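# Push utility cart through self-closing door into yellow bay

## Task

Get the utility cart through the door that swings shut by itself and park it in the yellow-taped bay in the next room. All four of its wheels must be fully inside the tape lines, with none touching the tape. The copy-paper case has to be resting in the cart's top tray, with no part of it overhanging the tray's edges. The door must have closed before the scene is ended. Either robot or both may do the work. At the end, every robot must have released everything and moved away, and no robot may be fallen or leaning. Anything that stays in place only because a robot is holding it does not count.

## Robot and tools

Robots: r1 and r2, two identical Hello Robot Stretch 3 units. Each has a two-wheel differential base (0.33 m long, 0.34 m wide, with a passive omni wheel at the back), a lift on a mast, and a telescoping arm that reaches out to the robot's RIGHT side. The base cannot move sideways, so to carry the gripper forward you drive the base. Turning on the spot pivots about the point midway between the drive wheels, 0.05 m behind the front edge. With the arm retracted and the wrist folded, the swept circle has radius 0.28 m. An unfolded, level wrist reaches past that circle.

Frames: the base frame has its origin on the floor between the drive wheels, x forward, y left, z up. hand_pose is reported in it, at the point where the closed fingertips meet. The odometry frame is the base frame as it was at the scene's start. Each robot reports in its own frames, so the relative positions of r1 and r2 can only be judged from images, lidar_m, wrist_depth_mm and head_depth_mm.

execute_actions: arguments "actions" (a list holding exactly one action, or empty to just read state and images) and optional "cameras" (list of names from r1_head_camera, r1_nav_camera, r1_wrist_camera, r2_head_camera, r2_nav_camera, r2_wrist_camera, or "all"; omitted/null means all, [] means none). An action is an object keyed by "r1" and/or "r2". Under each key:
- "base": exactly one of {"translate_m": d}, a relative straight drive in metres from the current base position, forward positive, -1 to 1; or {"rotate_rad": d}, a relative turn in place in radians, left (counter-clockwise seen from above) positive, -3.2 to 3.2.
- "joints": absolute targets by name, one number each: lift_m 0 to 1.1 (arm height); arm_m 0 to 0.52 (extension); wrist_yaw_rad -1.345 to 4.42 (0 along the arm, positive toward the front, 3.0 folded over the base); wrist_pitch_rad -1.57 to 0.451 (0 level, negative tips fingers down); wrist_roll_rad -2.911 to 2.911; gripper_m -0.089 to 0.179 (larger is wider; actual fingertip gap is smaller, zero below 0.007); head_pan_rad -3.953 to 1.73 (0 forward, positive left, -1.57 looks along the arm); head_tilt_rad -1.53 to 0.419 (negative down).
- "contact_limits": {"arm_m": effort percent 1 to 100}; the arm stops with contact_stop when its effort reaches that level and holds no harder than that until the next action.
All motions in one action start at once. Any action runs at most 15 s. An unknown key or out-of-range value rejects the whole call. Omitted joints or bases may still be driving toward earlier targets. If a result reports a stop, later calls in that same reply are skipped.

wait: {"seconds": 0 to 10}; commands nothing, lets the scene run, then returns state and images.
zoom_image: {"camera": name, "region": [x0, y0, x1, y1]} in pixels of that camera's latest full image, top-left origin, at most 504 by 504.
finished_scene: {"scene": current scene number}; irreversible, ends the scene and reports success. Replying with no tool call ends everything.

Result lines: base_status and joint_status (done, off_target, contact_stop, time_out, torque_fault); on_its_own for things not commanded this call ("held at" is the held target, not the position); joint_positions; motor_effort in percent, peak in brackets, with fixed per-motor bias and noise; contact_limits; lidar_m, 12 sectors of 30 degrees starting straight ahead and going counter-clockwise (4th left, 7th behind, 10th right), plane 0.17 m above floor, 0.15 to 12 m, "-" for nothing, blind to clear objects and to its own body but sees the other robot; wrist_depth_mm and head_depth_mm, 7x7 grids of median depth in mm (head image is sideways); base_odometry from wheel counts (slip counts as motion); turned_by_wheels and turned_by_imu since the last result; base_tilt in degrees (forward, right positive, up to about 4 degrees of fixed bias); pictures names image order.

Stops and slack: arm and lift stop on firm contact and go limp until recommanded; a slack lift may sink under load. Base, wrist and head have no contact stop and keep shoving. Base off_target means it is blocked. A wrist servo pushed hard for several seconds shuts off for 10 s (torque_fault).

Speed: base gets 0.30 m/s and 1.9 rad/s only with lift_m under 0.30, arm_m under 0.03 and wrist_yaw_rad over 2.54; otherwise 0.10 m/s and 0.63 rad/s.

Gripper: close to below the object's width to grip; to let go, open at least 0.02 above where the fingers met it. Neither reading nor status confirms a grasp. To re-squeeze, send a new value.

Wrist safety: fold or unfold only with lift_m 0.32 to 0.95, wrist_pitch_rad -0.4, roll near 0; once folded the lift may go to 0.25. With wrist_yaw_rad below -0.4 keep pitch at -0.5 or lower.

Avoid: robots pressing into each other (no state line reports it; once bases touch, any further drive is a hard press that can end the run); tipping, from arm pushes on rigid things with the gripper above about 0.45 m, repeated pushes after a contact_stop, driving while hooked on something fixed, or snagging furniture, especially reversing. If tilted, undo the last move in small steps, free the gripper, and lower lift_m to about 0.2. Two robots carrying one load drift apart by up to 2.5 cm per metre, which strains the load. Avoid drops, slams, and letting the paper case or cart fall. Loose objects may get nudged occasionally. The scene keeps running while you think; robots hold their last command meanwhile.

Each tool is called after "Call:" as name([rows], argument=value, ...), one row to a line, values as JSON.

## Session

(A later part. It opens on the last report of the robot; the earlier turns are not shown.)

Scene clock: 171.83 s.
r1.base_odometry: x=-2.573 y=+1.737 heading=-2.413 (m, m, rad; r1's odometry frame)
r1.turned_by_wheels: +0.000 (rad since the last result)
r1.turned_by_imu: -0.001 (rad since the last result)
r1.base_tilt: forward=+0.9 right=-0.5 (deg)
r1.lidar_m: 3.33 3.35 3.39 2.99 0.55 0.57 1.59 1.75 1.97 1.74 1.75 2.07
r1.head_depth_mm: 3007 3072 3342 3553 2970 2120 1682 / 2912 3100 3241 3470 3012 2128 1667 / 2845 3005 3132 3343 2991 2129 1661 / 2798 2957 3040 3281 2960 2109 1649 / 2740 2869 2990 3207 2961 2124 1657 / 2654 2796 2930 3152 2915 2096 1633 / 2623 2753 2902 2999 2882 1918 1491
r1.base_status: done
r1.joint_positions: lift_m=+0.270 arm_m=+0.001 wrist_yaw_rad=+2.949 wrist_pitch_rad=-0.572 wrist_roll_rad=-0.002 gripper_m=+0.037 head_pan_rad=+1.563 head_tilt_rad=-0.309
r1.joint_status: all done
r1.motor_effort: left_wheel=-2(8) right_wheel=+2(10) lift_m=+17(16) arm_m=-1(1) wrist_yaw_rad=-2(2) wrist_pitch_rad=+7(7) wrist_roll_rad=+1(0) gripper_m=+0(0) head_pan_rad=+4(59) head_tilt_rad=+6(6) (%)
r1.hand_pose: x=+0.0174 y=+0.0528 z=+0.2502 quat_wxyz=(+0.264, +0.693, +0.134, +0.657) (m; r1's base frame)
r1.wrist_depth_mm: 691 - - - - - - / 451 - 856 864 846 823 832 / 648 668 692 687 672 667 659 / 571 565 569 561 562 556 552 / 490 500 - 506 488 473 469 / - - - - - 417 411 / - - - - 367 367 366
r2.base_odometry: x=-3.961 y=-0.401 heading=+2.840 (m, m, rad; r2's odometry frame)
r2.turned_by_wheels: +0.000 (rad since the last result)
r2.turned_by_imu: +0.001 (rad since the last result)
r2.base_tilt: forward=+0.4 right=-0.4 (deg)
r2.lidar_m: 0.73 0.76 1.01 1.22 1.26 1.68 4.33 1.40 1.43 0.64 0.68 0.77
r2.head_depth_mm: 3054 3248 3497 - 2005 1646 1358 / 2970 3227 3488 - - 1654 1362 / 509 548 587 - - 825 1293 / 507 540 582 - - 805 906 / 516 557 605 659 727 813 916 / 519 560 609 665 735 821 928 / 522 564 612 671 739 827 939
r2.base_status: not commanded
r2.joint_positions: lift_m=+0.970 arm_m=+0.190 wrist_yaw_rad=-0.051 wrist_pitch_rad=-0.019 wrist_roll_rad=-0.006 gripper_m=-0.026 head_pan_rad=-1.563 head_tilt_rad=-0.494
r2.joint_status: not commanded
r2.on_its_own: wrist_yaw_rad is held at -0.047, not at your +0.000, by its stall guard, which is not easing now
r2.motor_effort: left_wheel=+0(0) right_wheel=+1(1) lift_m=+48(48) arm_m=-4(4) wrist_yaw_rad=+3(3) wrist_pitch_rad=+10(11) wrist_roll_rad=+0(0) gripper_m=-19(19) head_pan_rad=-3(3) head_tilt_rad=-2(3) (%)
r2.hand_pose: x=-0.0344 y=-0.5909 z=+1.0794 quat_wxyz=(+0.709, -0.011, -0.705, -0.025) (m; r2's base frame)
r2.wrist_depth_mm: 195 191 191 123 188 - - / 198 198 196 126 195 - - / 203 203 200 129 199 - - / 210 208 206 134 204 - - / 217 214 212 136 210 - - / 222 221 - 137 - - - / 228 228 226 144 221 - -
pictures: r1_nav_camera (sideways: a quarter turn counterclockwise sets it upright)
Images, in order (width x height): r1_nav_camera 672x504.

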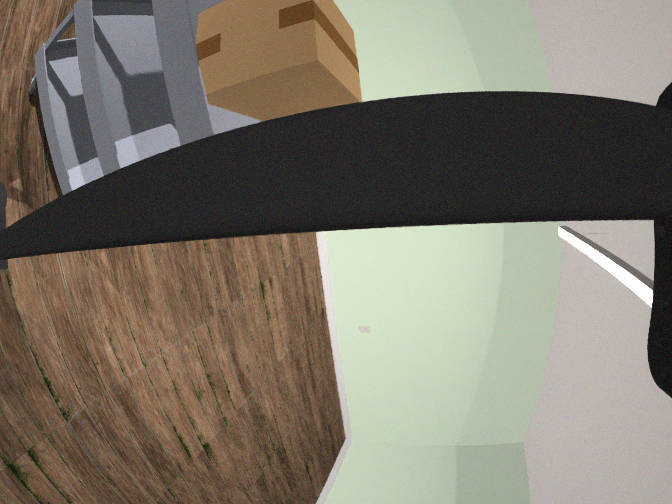

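Call:
execute_actions([
  {"r1":{"base":{"translate_m":0.25},"joints":{"head_pan_rad":0}}},
], cameras=[])

Call:
execute_actions([
  {"r1":{"base":{"rotate_rad":1.77}}},
], cameras=[])

Call:
execute_actions([
  {"r1":{"base":{"translate_m":1.0}}},
], cameras=[])

Call:
execute_actions([
  {"r1":{"base":{"rotate_rad":1.72}}},
], cameras=["r1_nav_camera"])

Scene clock: 176.30 s.
r1.base_odometry: x=-2.760 y=+1.571 heading=-2.413 (m, m, rad; r1's odometry frame)
r1.turned_by_wheels: +0.000 (rad since the last result)
r1.turned_by_imu: -0.001 (rad since the last result)
r1.base_tilt: forward=+0.9 right=-0.4 (deg)
r1.lidar_m: 3.10 3.10 3.44 3.02 0.67 0.69 0.98 1.96 1.91 1.69 1.69 1.99
r1.head_depth_mm: 3075 3180 3359 3406 2991 2137 1676 / 2975 3159 3320 3533 2997 2135 1661 / 2923 3091 3261 3471 2967 2132 1660 / 2886 3031 3202 3337 2940 2116 1645 / 2832 2970 3086 3326 2896 2123 1647 / 2770 2912 3066 3236 2900 2101 1634 / 2719 2839 2981 3113 2849 2106 1639
r1.base_status: done
r1.joint_positions: lift_m=+0.270 arm_m=+0.001 wrist_yaw_rad=+2.949 wrist_pitch_rad=-0.572 wrist_roll_rad=-0.002 gripper_m=+0.037 head_pan_rad=+0.007 head_tilt_rad=-0.309
r1.joint_status: all done
r1.motor_effort: left_wheel=-2(10) right_wheel=+1(9) lift_m=+17(17) arm_m=-1(1) wrist_yaw_rad=-1(2) wrist_pitch_rad=+7(7) wrist_roll_rad=+0(1) gripper_m=+0(0) head_pan_rad=-5(60) head_tilt_rad=+6(7) (%)
r1.hand_pose: x=+0.0174 y=+0.0528 z=+0.2502 quat_wxyz=(+0.264, +0.693, +0.134, +0.657) (m; r1's base frame)
r1.wrist_depth_mm: - - - - - - - / 837 - 860 842 853 836 831 / 658 689 688 677 679 664 666 / 578 570 565 556 556 558 552 / 489 504 - 509 494 483 464 / - - - - - 414 414 / - - - - 369 367 368
r2.base_odometry: x=-3.961 y=-0.401 heading=+2.840 (m, m, rad; r2's odometry frame)
r2.turned_by_wheels: +0.000 (rad since the last result)
r2.turned_by_imu: +0.001 (rad since the last result)
r2.base_tilt: forward=+0.4 right=-0.4 (deg)
r2.lidar_m: 0.73 0.75 1.01 1.22 1.26 1.68 2.00 1.40 1.43 0.64 0.69 0.77
r2.head_depth_mm: 3037 3276 3569 - 2019 1652 1357 / 3028 3257 3467 - - 1652 1357 / 509 548 591 - - 824 1288 / 508 542 585 - - 804 904 / 515 556 605 661 727 811 918 / 518 561 610 664 735 824 926 / 522 564 613 672 741 824 939
r2.base_status: not commanded
r2.joint_positions: lift_m=+0.970 arm_m=+0.190 wrist_yaw_rad=-0.051 wrist_pitch_rad=-0.019 wrist_roll_rad=-0.006 gripper_m=-0.026 head_pan_rad=-1.563 head_tilt_rad=-0.494
r2.joint_status: not commanded
r2.on_its_own: wrist_yaw_rad is held at -0.047, not at your +0.000, by its stall guard, which is not easing now
r2.motor_effort: left_wheel=+0(0) right_wheel=+1(1) lift_m=+49(49) arm_m=-4(4) wrist_yaw_rad=+3(3) wrist_pitch_rad=+11(10) wrist_roll_rad=+0(0) gripper_m=-20(20) head_pan_rad=-3(4) head_tilt_rad=-3(3) (%)
r2.hand_pose: x=-0.0344 y=-0.5909 z=+1.0794 quat_wxyz=(+0.709, -0.011, -0.705, -0.025) (m; r2's base frame)
r2.wrist_depth_mm: 196 194 190 123 190 - - / 200 197 196 125 192 - - / 204 204 201 129 199 - - / 210 208 206 134 204 - - / 216 213 212 135 209 - - / 222 220 - 138 - - - / 227 228 225 144 222 - -
pictures: none
No camera images: the call's "cameras" was empty. Leave "cameras" out to get every camera's image.

Scene clock: 178.67 s.
r1.base_odometry: x=-2.760 y=+1.571 heading=-0.644 (m, m, rad; r1's odometry frame)
r1.turned_by_wheels: +1.770 (rad since the last result)
r1.turned_by_imu: +1.764 (rad since the last result)
r1.base_tilt: forward=+0.9 right=-0.4 (deg)
r1.lidar_m: 3.03 0.67 0.74 1.83 1.99 1.77 1.69 1.73 2.31 3.08 3.19 3.20
r1.head_depth_mm: 2786 2948 3062 3271 3004 2158 1668 / 2789 2929 3089 3221 3003 2145 1670 / 2801 2931 3057 3217 2983 2103 1651 / 2767 2934 3063 3191 2975 2110 1660 / 2784 2900 3033 3202 2949 2121 1649 / 2748 2898 3031 3224 2882 2103 1630 / 2753 2904 3047 3200 2900 2093 1647
r1.base_status: done
r1.joint_positions: lift_m=+0.270 arm_m=+0.001 wrist_yaw_rad=+2.949 wrist_pitch_rad=-0.572 wrist_roll_rad=-0.002 gripper_m=+0.037 head_pan_rad=+0.007 head_tilt_rad=-0.309
r1.joint_status: not commanded
r1.motor_effort: left_wheel=-2(11) right_wheel=+2(12) lift_m=+17(16) arm_m=-2(2) wrist_yaw_rad=-1(0) wrist_pitch_rad=+7(7) wrist_roll_rad=+0(0) gripper_m=-1(0) head_pan_rad=-6(5) head_tilt_rad=+6(6) (%)
r1.hand_pose: x=+0.0174 y=+0.0528 z=+0.2502 quat_wxyz=(+0.264, +0.693, +0.134, +0.657) (m; r1's base frame)
r1.wrist_depth_mm: - - - - - 691 565 / 880 - 874 847 831 830 752 / 687 689 691 684 678 671 616 / 577 568 564 565 564 550 550 / 493 498 - 509 495 472 470 / - - - - - 417 415 / - - - - 363 366 369
r2.base_odometry: x=-3.961 y=-0.401 heading=+2.840 (m, m, rad; r2's odometry frame)
r2.turned_by_wheels: +0.000 (rad since the last result)
r2.turned_by_imu: +0.001 (rad since the last result)
r2.base_tilt: forward=+0.3 right=-0.4 (deg)
r2.lidar_m: 0.73 0.76 1.01 1.22 1.26 1.68 1.85 1.40 1.44 0.64 0.68 0.77
r2.head_depth_mm: 3077 3294 3535 - 2012 1646 1348 / 2993 3263 3496 - - 1640 1349 / 509 550 589 - - 823 1289 / 507 540 582 - - 804 909 / 516 558 603 658 728 810 922 / 520 561 609 667 734 818 927 / 523 565 614 672 740 824 938
r2.base_status: not commanded
r2.joint_positions: lift_m=+0.970 arm_m=+0.190 wrist_yaw_rad=-0.051 wrist_pitch_rad=-0.019 wrist_roll_rad=-0.006 gripper_m=-0.026 head_pan_rad=-1.563 head_tilt_rad=-0.494
r2.joint_status: not commanded
r2.on_its_own: wrist_yaw_rad is held at -0.047, not at your +0.000, by its stall guard, which is not easing now
r2.motor_effort: left_wheel=+0(0) right_wheel=+1(1) lift_m=+49(49) arm_m=-4(4) wrist_yaw_rad=+3(3) wrist_pitch_rad=+10(10) wrist_roll_rad=+0(1) gripper_m=-20(20) head_pan_rad=-4(4) head_tilt_rad=-3(3) (%)
r2.hand_pose: x=-0.0344 y=-0.5909 z=+1.0794 quat_wxyz=(+0.709, -0.011, -0.705, -0.025) (m; r2's base frame)
r2.wrist_depth_mm: 193 193 190 123 189 - - / 199 198 196 126 194 - - / 204 203 201 130 198 - - / 210 207 208 134 205 - - / 216 213 213 135 210 - - / 221 220 - 138 - - - / 229 227 224 144 221 - -
pictures: none
No camera images: the call's "cameras" was empty. Leave "cameras" out to get every camera's image.

Scene clock: 183.60 s.
r1.base_odometry: x=-1.960 y=+0.971 heading=-0.644 (m, m, rad; r1's odometry frame)
r1.turned_by_wheels: +0.000 (rad since the last result)
r1.turned_by_imu: -0.001 (rad since the last result)
r1.base_tilt: forward=+0.9 right=-0.4 (deg)
r1.lidar_m: 2.06 2.11 2.81 0.45 0.45 0.51 2.68 2.75 3.21 3.05 3.07 2.17
r1.head_depth_mm: 1843 1939 2037 2166 2290 2135 1669 / 1851 1934 2038 2156 2252 2143 1657 / 1844 1947 2022 2156 2267 2140 1652 / 1859 1941 2031 2140 2285 2133 1647 / 1826 1915 2008 2120 2263 2096 1649 / 1838 1913 2026 2147 2235 2081 1627 / 1831 1923 1992 2124 2244 2076 1624
r1.base_status: done
r1.joint_positions: lift_m=+0.270 arm_m=+0.001 wrist_yaw_rad=+2.949 wrist_pitch_rad=-0.572 wrist_roll_rad=-0.002 gripper_m=+0.037 head_pan_rad=+0.007 head_tilt_rad=-0.309
r1.joint_status: not commanded
r1.motor_effort: left_wheel=-2(8) right_wheel=+2(9) lift_m=+17(16) arm_m=-2(1) wrist_yaw_rad=-1(1) wrist_pitch_rad=+7(7) wrist_roll_rad=+0(1) gripper_m=+0(1) head_pan_rad=-5(5) head_tilt_rad=+6(6) (%)
r1.hand_pose: x=+0.0174 y=+0.0528 z=+0.2502 quat_wxyz=(+0.264, +0.693, +0.134, +0.657) (m; r1's base frame)
r1.wrist_depth_mm: 701 - 681 - - - - / 412 - 492 838 847 828 806 / 425 546 657 670 676 672 666 / 556 576 561 559 556 556 550 / 478 496 - 508 493 477 470 / - - - - - 415 415 / - - - - 366 365 366
r2.base_odometry: x=-3.961 y=-0.401 heading=+2.840 (m, m, rad; r2's odometry frame)
r2.turned_by_wheels: +0.000 (rad since the last result)
r2.turned_by_imu: +0.001 (rad since the last result)
r2.base_tilt: forward=+0.3 right=-0.4 (deg)
r2.lidar_m: 0.73 0.76 1.02 1.22 1.26 1.68 4.33 1.40 1.44 0.64 0.68 0.77
r2.head_depth_mm: 3014 3245 3567 - 2003 1637 1351 / 3007 3256 3452 - - 1645 1353 / 510 549 589 - - 824 1288 / 508 541 583 - - 807 906 / 517 555 605 661 725 809 917 / 519 561 610 667 735 818 921 / 522 564 612 670 742 827 939
r2.base_status: not commanded
r2.joint_positions: lift_m=+0.970 arm_m=+0.190 wrist_yaw_rad=-0.051 wrist_pitch_rad=-0.019 wrist_roll_rad=-0.006 gripper_m=-0.026 head_pan_rad=-1.563 head_tilt_rad=-0.494
r2.joint_status: not commanded
r2.on_its_own: wrist_yaw_rad is held at -0.047, not at your +0.000, by its stall guard, which is not easing now
r2.motor_effort: left_wheel=+0(0) right_wheel=+1(1) lift_m=+49(49) arm_m=-4(4) wrist_yaw_rad=+3(3) wrist_pitch_rad=+10(11) wrist_roll_rad=+0(0) gripper_m=-20(20) head_pan_rad=-4(3) head_tilt_rad=-3(3) (%)
r2.hand_pose: x=-0.0344 y=-0.5909 z=+1.0794 quat_wxyz=(+0.709, -0.011, -0.705, -0.025) (m; r2's base frame)
r2.wrist_depth_mm: 195 193 191 123 188 - - / 197 197 196 126 194 - - / 204 203 201 129 197 - - / 210 208 208 134 206 - - / 216 213 212 135 210 - - / 221 221 - 137 - - - / 228 226 223 144 221 - -
pictures: none
No camera images: the call's "cameras" was empty. Leave "cameras" out to get every camera's image.

Scene clock: 186.10 s.
r1.base_odometry: x=-1.960 y=+0.971 heading=+1.076 (m, m, rad; r1's odometry frame)
r1.turned_by_wheels: +1.720 (rad since the last result)
r1.turned_by_imu: +1.714 (rad since the last result)
r1.base_tilt: forward=+0.9 right=-0.4 (deg)
r1.lidar_m: 0.44 0.45 2.73 2.68 2.87 3.12 3.05 2.70 2.10 2.07 2.21 2.76
r1.head_depth_mm: 2406 2509 2646 2800 2853 2172 1684 / 2434 2560 2678 2809 2880 2130 1668 / - - - - 2954 2120 625 / - - - - 681 739 639 / - - - - 520 529 559 / 2221 2333 2408 2378 523 540 573 / 1841 1897 1987 2000 538 555 586
r1.base_status: done
r1.joint_positions: lift_m=+0.270 arm_m=+0.001 wrist_yaw_rad=+2.949 wrist_pitch_rad=-0.572 wrist_roll_rad=-0.002 gripper_m=+0.037 head_pan_rad=+0.007 head_tilt_rad=-0.309
r1.joint_status: not commanded
r1.motor_effort: left_wheel=-3(11) right_wheel=+2(11) lift_m=+17(17) arm_m=-2(2) wrist_yaw_rad=-1(1) wrist_pitch_rad=+7(7) wrist_roll_rad=+0(0) gripper_m=+0(0) head_pan_rad=-5(5) head_tilt_rad=+6(6) (%)
r1.hand_pose: x=+0.0174 y=+0.0528 z=+0.2502 quat_wxyz=(+0.264, +0.693, +0.134, +0.657) (m; r1's base frame)
r1.wrist_depth_mm: - - - - - - 477 / 882 - 852 842 845 836 424 / 696 679 690 679 672 676 449 / 577 572 569 566 556 542 547 / 490 501 - 505 490 473 473 / - - - - - 414 413 / - - - - 368 369 368
r2.base_odometry: x=-3.961 y=-0.401 heading=+2.840 (m, m, rad; r2's odometry frame)
r2.turned_by_wheels: +0.000 (rad since the last result)
r2.turned_by_imu: +0.001 (rad since the last result)
r2.base_tilt: forward=+0.4 right=-0.4 (deg)
r2.lidar_m: 0.73 0.76 1.01 1.22 1.25 1.68 4.35 1.40 1.43 0.64 0.68 0.77
r2.head_depth_mm: 3032 3268 3533 - 2005 1660 1351 / 3009 3231 3439 - - 1642 1356 / 510 548 590 - - 824 1297 / 508 540 584 - - 803 907 / 517 558 604 661 726 811 913 / 518 560 608 664 733 821 923 / 522 565 613 672 742 826 933
r2.base_status: not commanded
r2.joint_positions: lift_m=+0.970 arm_m=+0.190 wrist_yaw_rad=-0.051 wrist_pitch_rad=-0.019 wrist_roll_rad=-0.006 gripper_m=-0.026 head_pan_rad=-1.563 head_tilt_rad=-0.494
r2.joint_status: not commanded
r2.on_its_own: wrist_yaw_rad is held at -0.047, not at your +0.000, by its stall guard, which is not easing now
r2.motor_effort: left_wheel=+0(0) right_wheel=+1(1) lift_m=+49(49) arm_m=-4(4) wrist_yaw_rad=+3(3) wrist_pitch_rad=+10(10) wrist_roll_rad=+0(0) gripper_m=-20(20) head_pan_rad=-3(4) head_tilt_rad=-3(3) (%)
r2.hand_pose: x=-0.0344 y=-0.5909 z=+1.0794 quat_wxyz=(+0.709, -0.011, -0.705, -0.025) (m; r2's base frame)
r2.wrist_depth_mm: 195 193 192 123 188 - - / 200 197 197 126 192 - - / 206 203 199 130 199 - - / 210 207 207 134 205 - - / 217 214 212 135 209 - - / 223 219 - 138 - - - / 229 228 224 144 222 - -
pictures: r1_nav_camera (sideways: a quarter turn counterclockwise sets it upright)
Images, in order (width x height): r1_nav_camera 672x504.

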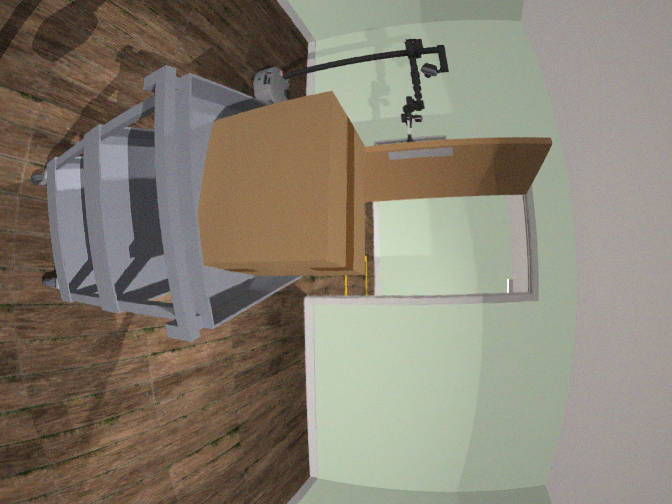

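Call:
execute_actions([
  {"r1":{"base":{"rotate_rad":0.6}}},
], cameras=[])

Call:
execute_actions([
  {"r1":{"base":{"translate_m":0.25}}},
], cameras=[])

Call:
execute_actions([
  {"r1":{"base":{"rotate_rad":-0.6},"joints":{"lift_m":0.33}}},
], cameras=["r1_nav_camera"])

Scene clock: 189.00 s.
r1.base_odometry: x=-1.960 y=+0.971 heading=+1.676 (m, m, rad; r1's odometry frame)
r1.turned_by_wheels: +0.600 (rad since the last result)
r1.turned_by_imu: +0.599 (rad since the last result)
r1.base_tilt: forward=+0.9 right=-0.4 (deg)
r1.lidar_m: 0.45 2.70 2.67 2.95 3.07 3.05 2.55 2.08 2.06 2.28 2.74 0.44
r1.head_depth_mm: 2623 2689 1970 1995 539 539 559 / 2827 2940 3025 3115 581 590 609 / 3037 3130 3239 3460 633 652 646 / 3220 3466 3534 3733 2654 765 571 / 3352 3540 3747 3874 2958 2093 578 / 3106 3268 3345 3568 2899 2096 1639 / 2849 2894 3075 3190 2867 2078 1646
r1.base_status: done
r1.joint_positions: lift_m=+0.270 arm_m=+0.001 wrist_yaw_rad=+2.949 wrist_pitch_rad=-0.572 wrist_roll_rad=-0.002 gripper_m=+0.037 head_pan_rad=+0.007 head_tilt_rad=-0.309
r1.joint_status: not commanded
r1.motor_effort: left_wheel=-3(11) right_wheel=+2(9) lift_m=+17(17) arm_m=-2(2) wrist_yaw_rad=-1(1) wrist_pitch_rad=+7(7) wrist_roll_rad=+1(0) gripper_m=+0(0) head_pan_rad=-5(5) head_tilt_rad=+6(6) (%)
r1.hand_pose: x=+0.0174 y=+0.0528 z=+0.2502 quat_wxyz=(+0.264, +0.693, +0.134, +0.657) (m; r1's base frame)
r1.wrist_depth_mm: - - - - - - - / 889 - 862 870 846 841 817 / 699 676 691 680 684 663 658 / 572 569 565 568 558 553 551 / 497 506 - 510 490 471 476 / - - - - - 414 413 / - - - - 364 368 364
r2.base_odometry: x=-3.961 y=-0.401 heading=+2.840 (m, m, rad; r2's odometry frame)
r2.turned_by_wheels: +0.000 (rad since the last result)
r2.turned_by_imu: +0.001 (rad since the last result)
r2.base_tilt: forward=+0.3 right=-0.4 (deg)
r2.lidar_m: 0.73 0.76 1.02 1.22 1.25 1.68 4.34 1.40 1.43 0.64 0.68 0.77
r2.head_depth_mm: 3014 3249 3534 - 2020 1643 1355 / 2986 3255 3459 - - 1645 1357 / 509 549 590 - - 825 1294 / 509 541 583 - - 806 908 / 516 555 604 659 726 808 922 / 518 561 608 664 734 820 928 / 522 563 614 671 741 827 936
r2.base_status: not commanded
r2.joint_positions: lift_m=+0.970 arm_m=+0.190 wrist_yaw_rad=-0.051 wrist_pitch_rad=-0.019 wrist_roll_rad=-0.006 gripper_m=-0.026 head_pan_rad=-1.563 head_tilt_rad=-0.494
r2.joint_status: not commanded
r2.on_its_own: wrist_yaw_rad is held at -0.047, not at your +0.000, by its stall guard, which is not easing now
r2.motor_effort: left_wheel=+0(0) right_wheel=+1(1) lift_m=+49(49) arm_m=-4(4) wrist_yaw_rad=+3(3) wrist_pitch_rad=+10(10) wrist_roll_rad=+0(0) gripper_m=-19(20) head_pan_rad=-4(3) head_tilt_rad=-3(2) (%)
r2.hand_pose: x=-0.0344 y=-0.5909 z=+1.0794 quat_wxyz=(+0.709, -0.011, -0.705, -0.025) (m; r2's base frame)
r2.wrist_depth_mm: 194 194 191 123 188 - - / 200 198 197 126 194 - - / 205 204 201 129 198 - - / 210 208 206 134 204 - - / 217 215 213 135 209 - - / 222 221 - 138 - - - / 228 226 226 143 222 - -
pictures: none
No camera images: the call's "cameras" was empty. Leave "cameras" out to get every camera's image.

Scene clock: 191.60 s.
r1.base_odometry: x=-1.986 y=+1.219 heading=+1.676 (m, m, rad; r1's odometry frame)
r1.turned_by_wheels: +0.000 (rad since the last result)
r1.turned_by_imu: +0.000 (rad since the last result)
r1.base_tilt: forward=+0.9 right=-0.5 (deg)
r1.lidar_m: 0.22 0.29 2.52 2.78 3.27 3.25 2.74 2.24 2.22 2.44 0.24 0.22
r1.head_depth_mm: 2427 2534 2610 1849 1818 384 338 / 2594 2737 2768 2934 2948 381 372 / 2792 2916 3011 3174 2925 405 413 / 3053 3220 3236 3408 2484 2096 1642 / 3152 3302 3498 3723 2921 2108 1650 / 2886 3038 3126 3323 2933 2106 1631 / 2663 2777 2870 3016 2933 2089 1618
r1.base_status: done
r1.joint_positions: lift_m=+0.270 arm_m=+0.001 wrist_yaw_rad=+2.949 wrist_pitch_rad=-0.572 wrist_roll_rad=-0.002 gripper_m=+0.037 head_pan_rad=+0.007 head_tilt_rad=-0.308
r1.joint_status: not commanded
r1.motor_effort: left_wheel=-2(9) right_wheel=+2(10) lift_m=+16(16) arm_m=-2(2) wrist_yaw_rad=-1(2) wrist_pitch_rad=+7(7) wrist_roll_rad=+0(0) gripper_m=-1(0) head_pan_rad=-5(5) head_tilt_rad=+6(6) (%)
r1.hand_pose: x=+0.0175 y=+0.0528 z=+0.2502 quat_wxyz=(+0.264, +0.693, +0.134, +0.657) (m; r1's base frame)
r1.wrist_depth_mm: - - - - - - - / 894 - 865 847 823 833 812 / 686 681 694 673 674 664 666 / 574 572 572 564 554 552 550 / 489 500 - 513 491 471 469 / - - - - - 414 413 / - - - - 366 367 294
r2.base_odometry: x=-3.961 y=-0.401 heading=+2.840 (m, m, rad; r2's odometry frame)
r2.turned_by_wheels: +0.000 (rad since the last result)
r2.turned_by_imu: +0.001 (rad since the last result)
r2.base_tilt: forward=+0.4 right=-0.4 (deg)
r2.lidar_m: 0.73 0.75 1.01 1.22 1.26 1.69 4.33 1.41 1.43 0.64 0.68 0.77
r2.head_depth_mm: 2954 3300 3553 - 1999 1631 1358 / 2975 3264 3531 - - 1648 1353 / 509 550 590 - - 823 1291 / 507 540 584 - - 804 906 / 516 556 604 660 727 812 917 / 519 560 608 666 735 821 926 / 522 563 614 671 740 826 939
r2.base_status: not commanded
r2.joint_positions: lift_m=+0.970 arm_m=+0.190 wrist_yaw_rad=-0.051 wrist_pitch_rad=-0.019 wrist_roll_rad=-0.006 gripper_m=-0.026 head_pan_rad=-1.563 head_tilt_rad=-0.494
r2.joint_status: not commanded
r2.on_its_own: wrist_yaw_rad is held at -0.047, not at your +0.000, by its stall guard, which is not easing now
r2.motor_effort: left_wheel=+0(0) right_wheel=+1(2) lift_m=+49(49) arm_m=-4(4) wrist_yaw_rad=+4(3) wrist_pitch_rad=+10(10) wrist_roll_rad=+0(0) gripper_m=-20(20) head_pan_rad=-4(5) head_tilt_rad=-3(3) (%)
r2.hand_pose: x=-0.0344 y=-0.5909 z=+1.0794 quat_wxyz=(+0.709, -0.011, -0.705, -0.025) (m; r2's base frame)
r2.wrist_depth_mm: 194 194 192 123 188 - - / 198 197 196 126 195 - - / 205 203 201 129 198 - - / 210 209 208 133 204 - - / 216 215 212 135 210 - - / 223 222 - 138 - - - / 229 226 226 145 221 - -
pictures: none
No camera images: the call's "cameras" was empty. Leave "cameras" out to get every camera's image.

Scene clock: 193.10 s.
r1.base_odometry: x=-1.986 y=+1.219 heading=+1.076 (m, m, rad; r1's odometry frame)
r1.turned_by_wheels: -0.600 (rad since the last result)
r1.turned_by_imu: -0.599 (rad since the last result)
r1.base_tilt: forward=+0.9 right=-0.4 (deg)
r1.lidar_m: 0.22 0.22 0.28 2.52 2.70 3.30 3.24 2.91 2.26 2.22 2.37 0.24
r1.head_depth_mm: 2215 2331 2450 2557 2670 415 308 / - - - 2654 2711 382 312 / - - - - 529 379 317 / - - - - 524 377 325 / 2359 - - - 520 375 331 / 1822 1888 1975 2073 517 373 340 / 1614 1668 1805 2680 512 371 349
r1.base_status: done
r1.joint_positions: lift_m=+0.330 arm_m=+0.001 wrist_yaw_rad=+2.949 wrist_pitch_rad=-0.572 wrist_roll_rad=-0.002 gripper_m=+0.037 head_pan_rad=+0.007 head_tilt_rad=-0.308
r1.joint_status: all done
r1.motor_effort: left_wheel=+3(12) right_wheel=-2(8) lift_m=+36(38) arm_m=-2(2) wrist_yaw_rad=-1(1) wrist_pitch_rad=+7(7) wrist_roll_rad=+0(1) gripper_m=+0(0) head_pan_rad=-5(5) head_tilt_rad=+6(5) (%)
r1.hand_pose: x=+0.0175 y=+0.0528 z=+0.3093 quat_wxyz=(+0.264, +0.693, +0.134, +0.657) (m; r1's base frame)
r1.wrist_depth_mm: - - - - - - - / - - - - - 310 946 / 820 778 794 784 768 381 430 / 660 665 646 644 639 372 420 / 558 556 - 550 549 330 364 / 485 499 - - - 390 271 / 445 - - - 423 422 254
r2.base_odometry: x=-3.961 y=-0.401 heading=+2.840 (m, m, rad; r2's odometry frame)
r2.turned_by_wheels: +0.000 (rad since the last result)
r2.turned_by_imu: +0.000 (rad since the last result)
r2.base_tilt: forward=+0.3 right=-0.4 (deg)
r2.lidar_m: 0.73 0.76 1.01 1.22 1.26 1.69 4.34 1.40 1.43 0.64 0.68 0.77
r2.head_depth_mm: 3019 3235 3542 - 2003 1634 1355 / 2986 3241 3417 - - 1648 1354 / 509 549 590 - - 820 1296 / 508 541 582 - - 806 911 / 516 556 604 662 728 808 920 / 519 559 608 663 734 821 925 / 521 565 613 671 738 829 936
r2.base_status: not commanded
r2.joint_positions: lift_m=+0.970 arm_m=+0.190 wrist_yaw_rad=-0.051 wrist_pitch_rad=-0.019 wrist_roll_rad=-0.006 gripper_m=-0.026 head_pan_rad=-1.563 head_tilt_rad=-0.494
r2.joint_status: not commanded
r2.on_its_own: wrist_yaw_rad is held at -0.047, not at your +0.000, by its stall guard, which is not easing now
r2.motor_effort: left_wheel=+0(0) right_wheel=+1(1) lift_m=+49(49) arm_m=-4(4) wrist_yaw_rad=+3(3) wrist_pitch_rad=+10(10) wrist_roll_rad=-1(0) gripper_m=-20(20) head_pan_rad=-3(4) head_tilt_rad=-3(3) (%)
r2.hand_pose: x=-0.0344 y=-0.5909 z=+1.0794 quat_wxyz=(+0.709, -0.011, -0.705, -0.025) (m; r2's base frame)
r2.wrist_depth_mm: 194 193 191 123 190 - - / 198 199 196 126 193 - - / 205 203 201 129 200 - - / 210 207 207 134 205 - - / 215 215 212 136 211 - - / 223 221 - 137 - - - / 229 228 226 144 221 - -
pictures: r1_nav_camera (sideways: a quarter turn counterclockwise sets it upright)
Images, in order (width x height): r1_nav_camera 672x504.

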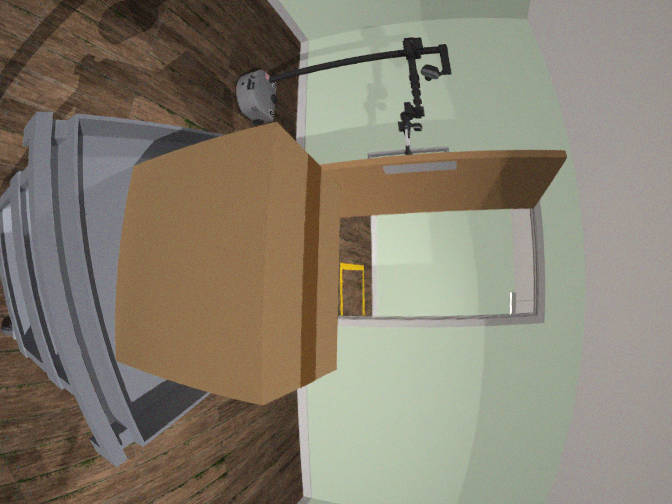

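Call:
execute_actions([
  {"r1":{"base":{"translate_m":0.5}}},
], cameras=["r1_nav_camera"])

Scene clock: 199.50 s.
r1.base_odometry: x=-1.749 y=+1.659 heading=+1.077 (m, m, rad; r1's odometry frame)
r1.turned_by_wheels: +0.000 (rad since the last result)
r1.turned_by_imu: +0.000 (rad since the last result)
r1.base_tilt: forward=+0.9 right=-0.4 (deg)
r1.lidar_m: - - 0.15 0.19 2.65 3.81 3.73 2.95 2.31 0.22 0.15 -
r1.head_depth_mm: 3089 1883 1961 2030 2169 2162 305 / - - - - 2871 2128 309 / - - - - 2980 381 307 / - - - - 2938 379 306 / - - - - 2784 378 304 / 1586 1654 1710 1790 1862 376 303 / 1304 1356 1389 1450 1494 1423 301
r1.base_status: translate_m off_target (by the wheels' count: +0.4999 of +0.5000)
r1.joint_positions: lift_m=+0.330 arm_m=+0.001 wrist_yaw_rad=+2.944 wrist_pitch_rad=-0.571 wrist_roll_rad=-0.002 gripper_m=+0.037 head_pan_rad=+0.006 head_tilt_rad=-0.306
r1.joint_status: not commanded
r1.on_its_own: left_wheel is at rest, and its effort (+34) is outside its rest range (-18 to +18)
r1.motor_effort: left_wheel=+34(51) right_wheel=+11(30) lift_m=+35(37) arm_m=-2(2) wrist_yaw_rad=+6(7) wrist_pitch_rad=+7(7) wrist_roll_rad=+0(0) gripper_m=+0(1) head_pan_rad=-5(5) head_tilt_rad=+4(6) (%)
r1.hand_pose: x=+0.0186 y=+0.0527 z=+0.3095 quat_wxyz=(+0.265, +0.694, +0.132, +0.656) (m; r1's base frame)
r1.wrist_depth_mm: - - - - - - - / - - - - 910 969 945 / 803 770 791 775 738 777 750 / 661 650 669 636 348 369 393 / 561 559 - 539 367 364 359 / 493 503 - - - 320 320 / 444 - - - 274 283 283
r2.base_odometry: x=-3.961 y=-0.401 heading=+2.840 (m, m, rad; r2's odometry frame)
r2.turned_by_wheels: +0.000 (rad since the last result)
r2.turned_by_imu: +0.002 (rad since the last result)
r2.base_tilt: forward=+0.3 right=-0.4 (deg)
r2.lidar_m: 0.73 0.76 1.01 1.22 1.25 1.69 4.36 1.53 1.21 0.64 0.68 0.77
r2.head_depth_mm: 3020 3286 3521 - 1867 1647 1348 / 2982 3268 3478 - - 1642 1354 / 509 550 588 - - 825 1281 / 508 542 582 - - 807 909 / 515 558 606 661 728 811 911 / 519 561 608 663 733 819 927 / 523 563 616 670 740 827 936
r2.base_status: not commanded
r2.joint_positions: lift_m=+0.970 arm_m=+0.190 wrist_yaw_rad=-0.051 wrist_pitch_rad=-0.019 wrist_roll_rad=-0.006 gripper_m=-0.026 head_pan_rad=-1.563 head_tilt_rad=-0.494
r2.joint_status: not commanded
r2.on_its_own: wrist_yaw_rad is held at -0.047, not at your +0.000, by its stall guard, which is not easing now
r2.motor_effort: left_wheel=+0(0) right_wheel=+1(1) lift_m=+48(49) arm_m=-4(4) wrist_yaw_rad=+3(3) wrist_pitch_rad=+11(10) wrist_roll_rad=+0(0) gripper_m=-20(19) head_pan_rad=-3(4) head_tilt_rad=-3(3) (%)
r2.hand_pose: x=-0.0344 y=-0.5909 z=+1.0794 quat_wxyz=(+0.709, -0.011, -0.705, -0.025) (m; r2's base frame)
r2.wrist_depth_mm: 194 192 191 122 189 - - / 201 197 197 126 193 - - / 203 203 202 129 198 - - / 211 209 207 134 205 - 996 / 217 214 212 135 208 - 915 / 220 221 - 138 - - 709 / 229 228 224 143 220 - -
pictures: r1_nav_camera (sideways: a quarter turn counterclockwise sets it upright)
Images, in order (width x height): r1_nav_camera 672x504.

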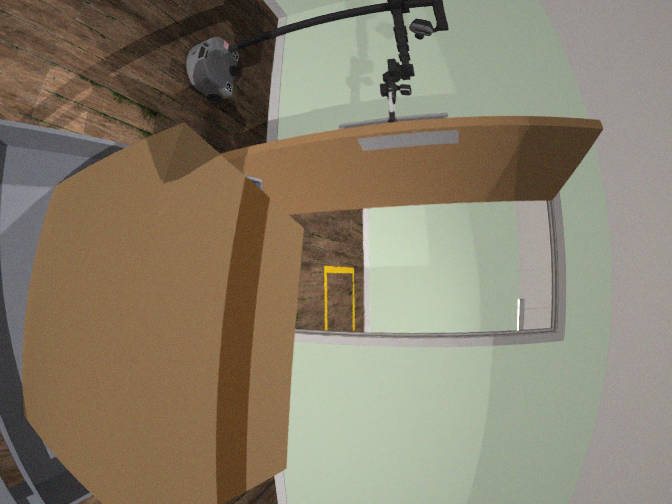

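Call:
execute_actions([
  {"r2":{"joints":{"head_pan_rad":-2.3,"head_tilt_rad":-0.6}}},
], cameras=["r2_nav_camera"])

Scene clock: 200.87 s.
r1.base_odometry: x=-1.749 y=+1.659 heading=+1.077 (m, m, rad; r1's odometry frame)
r1.turned_by_wheels: +0.000 (rad since the last result)
r1.turned_by_imu: +0.000 (rad since the last result)
r1.base_tilt: forward=+0.9 right=-0.4 (deg)
r1.lidar_m: - - 0.15 0.19 2.65 3.78 3.74 2.95 2.30 0.22 0.15 -
r1.head_depth_mm: 3130 1887 1964 2040 2134 2185 305 / - - - - 2873 2159 308 / - - - - 2995 382 307 / - - - - 2975 379 306 / - - - - 2797 378 304 / 1594 1648 1718 1780 1865 376 303 / 1311 1346 1397 1441 1492 1419 302
r1.base_status: not commanded
r1.joint_positions: lift_m=+0.330 arm_m=+0.001 wrist_yaw_rad=+2.944 wrist_pitch_rad=-0.571 wrist_roll_rad=-0.002 gripper_m=+0.037 head_pan_rad=+0.006 head_tilt_rad=-0.306
r1.joint_status: not commanded
r1.on_its_own: left_wheel is at rest, and its effort (+34) is outside its rest range (-18 to +18)
r1.motor_effort: left_wheel=+34(34) right_wheel=+11(12) lift_m=+36(35) arm_m=-2(2) wrist_yaw_rad=+6(6) wrist_pitch_rad=+7(7) wrist_roll_rad=+1(0) gripper_m=+0(0) head_pan_rad=-4(5) head_tilt_rad=+4(4) (%)
r1.hand_pose: x=+0.0186 y=+0.0527 z=+0.3095 quat_wxyz=(+0.265, +0.694, +0.132, +0.656) (m; r1's base frame)
r1.wrist_depth_mm: - - - - - - - / - - - - 928 960 975 / 807 768 785 788 734 779 748 / 669 664 658 637 349 371 393 / 554 564 - 532 363 361 363 / 493 501 - - - 319 315 / 445 - - - 274 283 282
r2.base_odometry: x=-3.961 y=-0.401 heading=+2.840 (m, m, rad; r2's odometry frame)
r2.turned_by_wheels: +0.000 (rad since the last result)
r2.turned_by_imu: +0.000 (rad since the last result)
r2.base_tilt: forward=+0.3 right=-0.4 (deg)
r2.lidar_m: 0.73 0.75 1.01 1.22 1.26 1.69 4.34 1.53 1.21 0.64 0.68 0.77
r2.head_depth_mm: - - 3324 2402 1845 - - / - - 3398 2409 1927 - - / - - 1872 2104 - - - / - 1487 1810 1938 - - 1210 / - 1379 1446 1672 - - 1241 / 3562 1555 1485 1655 - 1464 1267 / 3366 3513 1539 - - 1505 1265
r2.base_status: not commanded
r2.joint_positions: lift_m=+0.970 arm_m=+0.190 wrist_yaw_rad=-0.051 wrist_pitch_rad=-0.019 wrist_roll_rad=-0.006 gripper_m=-0.026 head_pan_rad=-2.293 head_tilt_rad=-0.592
r2.joint_status: all done
r2.on_its_own: wrist_yaw_rad is held at -0.047, not at your +0.000, by its stall guard, which is not easing now
r2.motor_effort: left_wheel=+0(0) right_wheel=+2(1) lift_m=+50(49) arm_m=-4(4) wrist_yaw_rad=+4(3) wrist_pitch_rad=+10(11) wrist_roll_rad=+0(0) gripper_m=-20(20) head_pan_rad=-3(42) head_tilt_rad=-4(13) (%)
r2.hand_pose: x=-0.0344 y=-0.5909 z=+1.0794 quat_wxyz=(+0.709, -0.011, -0.705, -0.025) (m; r2's base frame)
r2.wrist_depth_mm: 194 193 191 123 188 - - / 199 197 196 126 192 - - / 205 204 201 128 198 - - / 211 208 206 134 204 - 970 / 215 213 212 136 210 - 926 / 223 219 - 138 - - 732 / 228 229 225 144 220 - 967
pictures: r2_nav_camera (sideways: a quarter turn counterclockwise sets it upright)
Images, in order (width x height): r2_nav_camera 672x504.

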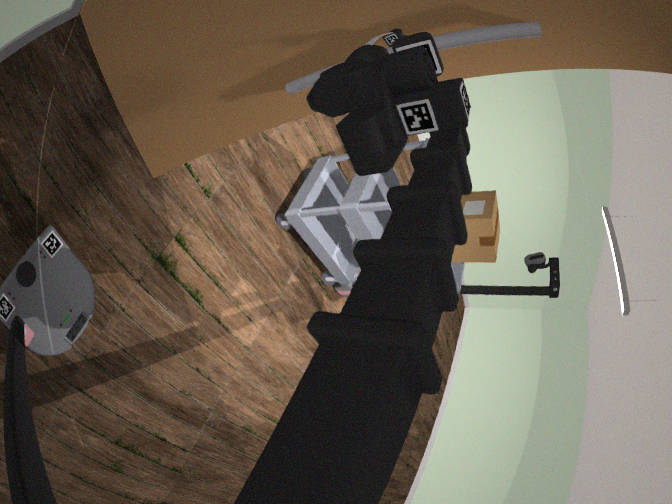

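Call:
execute_actions([
  {"r1":{"base":{"translate_m":0.4}}},
], cameras=["r2_nav_camera"])

Scene clock: 206.27 s.
r1.base_odometry: x=-1.559 y=+2.011 heading=+1.077 (m, m, rad; r1's odometry frame)
r1.turned_by_wheels: +0.000 (rad since the last result)
r1.turned_by_imu: +0.000 (rad since the last result)
r1.base_tilt: forward=+0.9 right=-0.4 (deg)
r1.lidar_m: - - 2.47 2.44 2.61 3.83 4.13 2.99 2.34 0.22 0.15 -
r1.head_depth_mm: - - - 3957 1735 386 305 / - - - - 3006 383 307 / - - - - 3054 381 306 / - - - - 2956 379 305 / - - - - 2963 724 304 / 1396 1450 1510 1571 1628 1596 623 / 1153 1185 1222 1262 1310 1354 1396
r1.base_status: done
r1.joint_positions: lift_m=+0.330 arm_m=+0.001 wrist_yaw_rad=+2.944 wrist_pitch_rad=-0.571 wrist_roll_rad=-0.002 gripper_m=+0.037 head_pan_rad=+0.006 head_tilt_rad=-0.305
r1.joint_status: not commanded
r1.on_its_own: left_wheel is at rest, and its effort (+25) is outside its rest range (-18 to +18)
r1.motor_effort: left_wheel=+25(62) right_wheel=+8(29) lift_m=+35(34) arm_m=-4(3) wrist_yaw_rad=+6(18) wrist_pitch_rad=+7(7) wrist_roll_rad=+1(0) gripper_m=+0(0) head_pan_rad=-5(5) head_tilt_rad=+4(4) (%)
r1.hand_pose: x=+0.0186 y=+0.0525 z=+0.3095 quat_wxyz=(+0.266, +0.694, +0.132, +0.656) (m; r1's base frame)
r1.wrist_depth_mm: - - - - 136 - - / - - - - 151 940 952 / 809 771 804 779 170 761 750 / 665 658 654 647 197 641 640 / 564 562 - 543 280 305 321 / 493 505 - - - 317 318 / 446 - - - 273 284 282
r2.base_odometry: x=-3.961 y=-0.401 heading=+2.840 (m, m, rad; r2's odometry frame)
r2.turned_by_wheels: +0.000 (rad since the last result)
r2.turned_by_imu: +0.002 (rad since the last result)
r2.base_tilt: forward=+0.3 right=-0.4 (deg)
r2.lidar_m: 0.73 0.76 1.01 1.22 1.25 1.68 4.35 5.20 1.09 0.64 0.68 0.77
r2.head_depth_mm: - - 3418 2368 1855 - - / - - 3420 2403 1911 - - / - - 3357 2398 - - - / - - 3391 2290 - - 1218 / 3714 - 1476 1668 - - 1235 / 3525 3801 1432 1646 - 1468 1268 / 3286 1194 1206 - - 1454 1272
r2.base_status: not commanded
r2.joint_positions: lift_m=+0.970 arm_m=+0.190 wrist_yaw_rad=-0.051 wrist_pitch_rad=-0.019 wrist_roll_rad=-0.006 gripper_m=-0.026 head_pan_rad=-2.293 head_tilt_rad=-0.592
r2.joint_status: not commanded
r2.on_its_own: wrist_yaw_rad is held at -0.047, not at your +0.000, by its stall guard, which is not easing now
r2.motor_effort: left_wheel=+0(0) right_wheel=+1(2) lift_m=+49(49) arm_m=-4(4) wrist_yaw_rad=+3(3) wrist_pitch_rad=+10(10) wrist_roll_rad=+0(0) gripper_m=-19(19) head_pan_rad=-4(4) head_tilt_rad=-4(4) (%)
r2.hand_pose: x=-0.0344 y=-0.5909 z=+1.0794 quat_wxyz=(+0.709, -0.011, -0.705, -0.025) (m; r2's base frame)
r2.wrist_depth_mm: 196 193 191 123 189 - - / 199 198 197 126 195 - - / 204 203 202 129 198 - - / 210 208 207 134 205 811 - / 216 215 211 135 209 791 793 / 223 222 - 138 685 729 804 / 231 227 226 144 220 - 991
pictures: r2_nav_camera (sideways: a quarter turn counterclockwise sets it upright)
Images, in order (width x height): r2_nav_camera 672x504.

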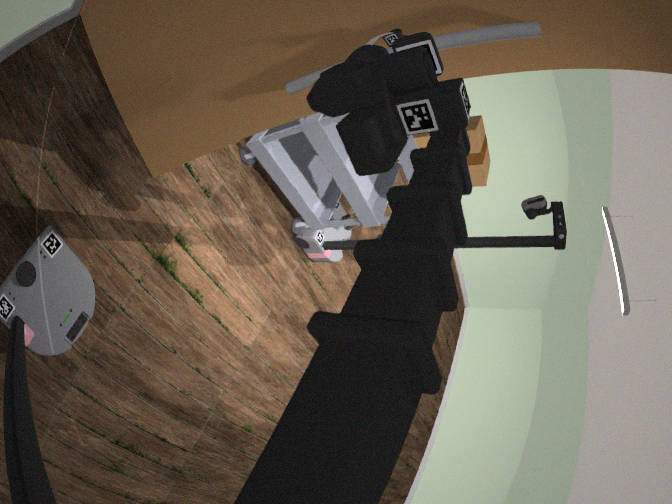

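Call:
execute_actions(actions=[], cameras=["r1_nav_camera"])

Scene clock: 206.63 s.
r1.base_odometry: x=-1.559 y=+2.011 heading=+1.077 (m, m, rad; r1's odometry frame)
r1.turned_by_wheels: +0.000 (rad since the last result)
r1.turned_by_imu: +0.000 (rad since the last result)
r1.base_tilt: forward=+0.9 right=-0.4 (deg)
r1.lidar_m: - - 2.48 2.43 2.61 3.83 4.13 2.99 2.34 0.22 0.15 -
r1.head_depth_mm: - - - 3834 1758 385 304 / - - - - 3003 383 308 / - - - - 2997 381 306 / - - - - 2962 379 305 / - - - - 2961 722 304 / 1397 1445 1499 1564 1627 1593 621 / 1148 1190 1221 1260 1308 1361 1396
r1.base_status: done
r1.joint_positions: lift_m=+0.330 arm_m=+0.001 wrist_yaw_rad=+2.944 wrist_pitch_rad=-0.571 wrist_roll_rad=-0.002 gripper_m=+0.037 head_pan_rad=+0.006 head_tilt_rad=-0.305
r1.joint_status: not commanded
r1.on_its_own: left_wheel is at rest, and its effort (+25) is outside its rest range (-18 to +18)
r1.motor_effort: left_wheel=+25(62) right_wheel=+8(29) lift_m=+35(34) arm_m=-3(3) wrist_yaw_rad=+6(18) wrist_pitch_rad=+7(7) wrist_roll_rad=+0(0) gripper_m=+0(0) head_pan_rad=-5(5) head_tilt_rad=+4(4) (%)
r1.hand_pose: x=+0.0186 y=+0.0525 z=+0.3095 quat_wxyz=(+0.266, +0.694, +0.132, +0.656) (m; r1's base frame)
r1.wrist_depth_mm: - - - - 136 - - / - - - - 150 979 937 / 815 766 792 792 170 774 754 / 668 657 653 655 196 637 628 / 562 559 - 557 278 303 319 / 485 502 - - - 319 316 / 447 - - - 274 282 282
r2.base_odometry: x=-3.961 y=-0.401 heading=+2.840 (m, m, rad; r2's odometry frame)
r2.turned_by_wheels: +0.000 (rad since the last result)
r2.turned_by_imu: +0.000 (rad since the last result)
r2.base_tilt: forward=+0.3 right=-0.4 (deg)
r2.lidar_m: 0.73 0.76 1.01 1.22 1.26 1.68 4.33 5.20 1.09 0.64 0.68 0.76
r2.head_depth_mm: - - 3337 2391 1855 - - / - - 3435 2389 1909 - - / - - 3355 2398 - - - / - - 3334 2275 - - 1214 / 3680 - 1477 1666 - - 1246 / 3465 3765 1434 1651 - 1467 1274 / 3309 1198 1204 - - 1455 1267
r2.base_status: not commanded
r2.joint_positions: lift_m=+0.970 arm_m=+0.190 wrist_yaw_rad=-0.051 wrist_pitch_rad=-0.019 wrist_roll_rad=-0.006 gripper_m=-0.026 head_pan_rad=-2.293 head_tilt_rad=-0.592
r2.joint_status: not commanded
r2.on_its_own: wrist_yaw_rad is held at -0.047, not at your +0.000, by its stall guard, which is not easing now
r2.motor_effort: left_wheel=+0(0) right_wheel=+1(2) lift_m=+49(49) arm_m=-4(4) wrist_yaw_rad=+3(3) wrist_pitch_rad=+10(10) wrist_roll_rad=+0(0) gripper_m=-20(19) head_pan_rad=-4(4) head_tilt_rad=-3(4) (%)
r2.hand_pose: x=-0.0344 y=-0.5909 z=+1.0794 quat_wxyz=(+0.709, -0.011, -0.705, -0.025) (m; r2's base frame)
r2.wrist_depth_mm: 195 193 190 123 190 - - / 199 198 196 125 193 - - / 205 203 201 129 198 - - / 211 209 207 134 204 795 - / 215 214 212 136 209 822 795 / 222 221 - 138 669 721 833 / 229 227 223 143 221 - -
pictures: r1_nav_camera (sideways: a quarter turn counterclockwise sets it upright)
Images, in order (width x height): r1_nav_camera 672x504.

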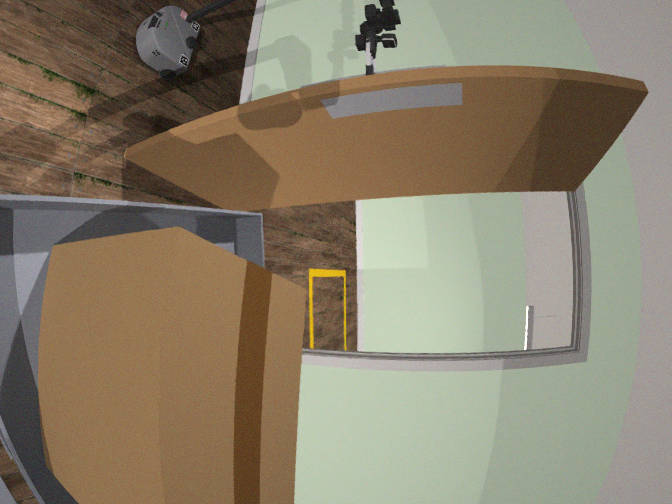

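Call:
execute_actions([
  {"r1":{"base":{"translate_m":-0.25}}},
], cameras=["r1_nav_camera"])

Scene clock: 211.23 s.
r1.base_odometry: x=-1.678 y=+1.791 heading=+1.077 (m, m, rad; r1's odometry frame)
r1.turned_by_wheels: +0.000 (rad since the last result)
r1.turned_by_imu: +0.000 (rad since the last result)
r1.base_tilt: forward=+0.9 right=-0.4 (deg)
r1.lidar_m: 0.30 0.31 1.75 2.46 2.63 3.87 3.87 2.97 2.32 2.28 0.43 0.31
r1.head_depth_mm: 3457 - 1823 1911 539 401 412 / - - - - 535 412 427 / - - - - 530 425 446 / - - - - 527 438 465 / - - - - 949 457 485 / 1511 1574 1630 1704 1774 1692 623 / 1249 1290 1336 1373 1421 1472 1493
r1.base_status: done
r1.joint_positions: lift_m=+0.330 arm_m=+0.001 wrist_yaw_rad=+2.947 wrist_pitch_rad=-0.571 wrist_roll_rad=-0.002 gripper_m=+0.037 head_pan_rad=+0.006 head_tilt_rad=-0.305
r1.joint_status: not commanded
r1.motor_effort: left_wheel=+1(18) right_wheel=-1(6) lift_m=+34(34) arm_m=-4(4) wrist_yaw_rad=+1(7) wrist_pitch_rad=+7(7) wrist_roll_rad=+0(0) gripper_m=+0(1) head_pan_rad=-5(5) head_tilt_rad=+4(4) (%)
r1.hand_pose: x=+0.0179 y=+0.0527 z=+0.3095 quat_wxyz=(+0.264, +0.694, +0.133, +0.657) (m; r1's base frame)
r1.wrist_depth_mm: - - - - - - - / - - - - - 938 943 / 805 790 795 784 778 773 751 / 656 657 654 652 643 632 638 / 569 559 - 556 564 547 525 / 493 497 - - - 474 345 / 445 - - - 427 422 402
r2.base_odometry: x=-3.961 y=-0.401 heading=+2.840 (m, m, rad; r2's odometry frame)
r2.turned_by_wheels: +0.000 (rad since the last result)
r2.turned_by_imu: +0.001 (rad since the last result)
r2.base_tilt: forward=+0.4 right=-0.4 (deg)
r2.lidar_m: 0.73 0.76 1.01 1.22 1.25 1.68 4.33 1.66 1.09 0.64 0.68 0.77
r2.head_depth_mm: - - 3399 2427 1855 - - / - - 3357 2395 1923 - - / - - 3392 2408 - - - / - - 2961 1967 - - 1218 / 3775 - 1886 2095 - - 1250 / 3593 3746 1427 1655 - 1458 1272 / 3292 1191 1210 - - 1462 1268
r2.base_status: not commanded
r2.joint_positions: lift_m=+0.970 arm_m=+0.190 wrist_yaw_rad=-0.051 wrist_pitch_rad=-0.019 wrist_roll_rad=-0.006 gripper_m=-0.026 head_pan_rad=-2.293 head_tilt_rad=-0.592
r2.joint_status: not commanded
r2.on_its_own: wrist_yaw_rad is held at -0.047, not at your +0.000, by its stall guard, which is not easing now
r2.motor_effort: left_wheel=+0(0) right_wheel=+2(2) lift_m=+49(49) arm_m=-4(4) wrist_yaw_rad=+3(3) wrist_pitch_rad=+10(11) wrist_roll_rad=+0(0) gripper_m=-20(20) head_pan_rad=-2(4) head_tilt_rad=-4(4) (%)
r2.hand_pose: x=-0.0344 y=-0.5909 z=+1.0794 quat_wxyz=(+0.709, -0.011, -0.705, -0.025) (m; r2's base frame)
r2.wrist_depth_mm: 194 192 191 122 189 - - / 201 198 197 126 194 - - / 205 203 201 129 198 - - / 210 208 206 134 205 793 - / 216 214 212 136 209 825 808 / 224 221 - 138 678 719 805 / 230 227 224 145 221 - -
pictures: r1_nav_camera (sideways: a quarter turn counterclockwise sets it upright)
Images, in order (width x height): r1_nav_camera 672x504.

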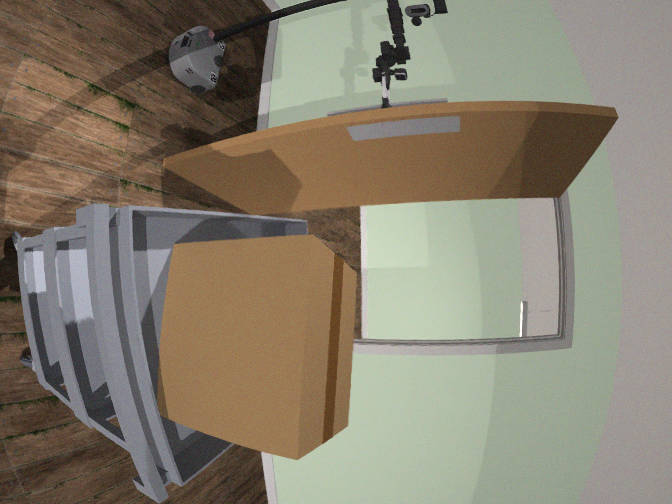

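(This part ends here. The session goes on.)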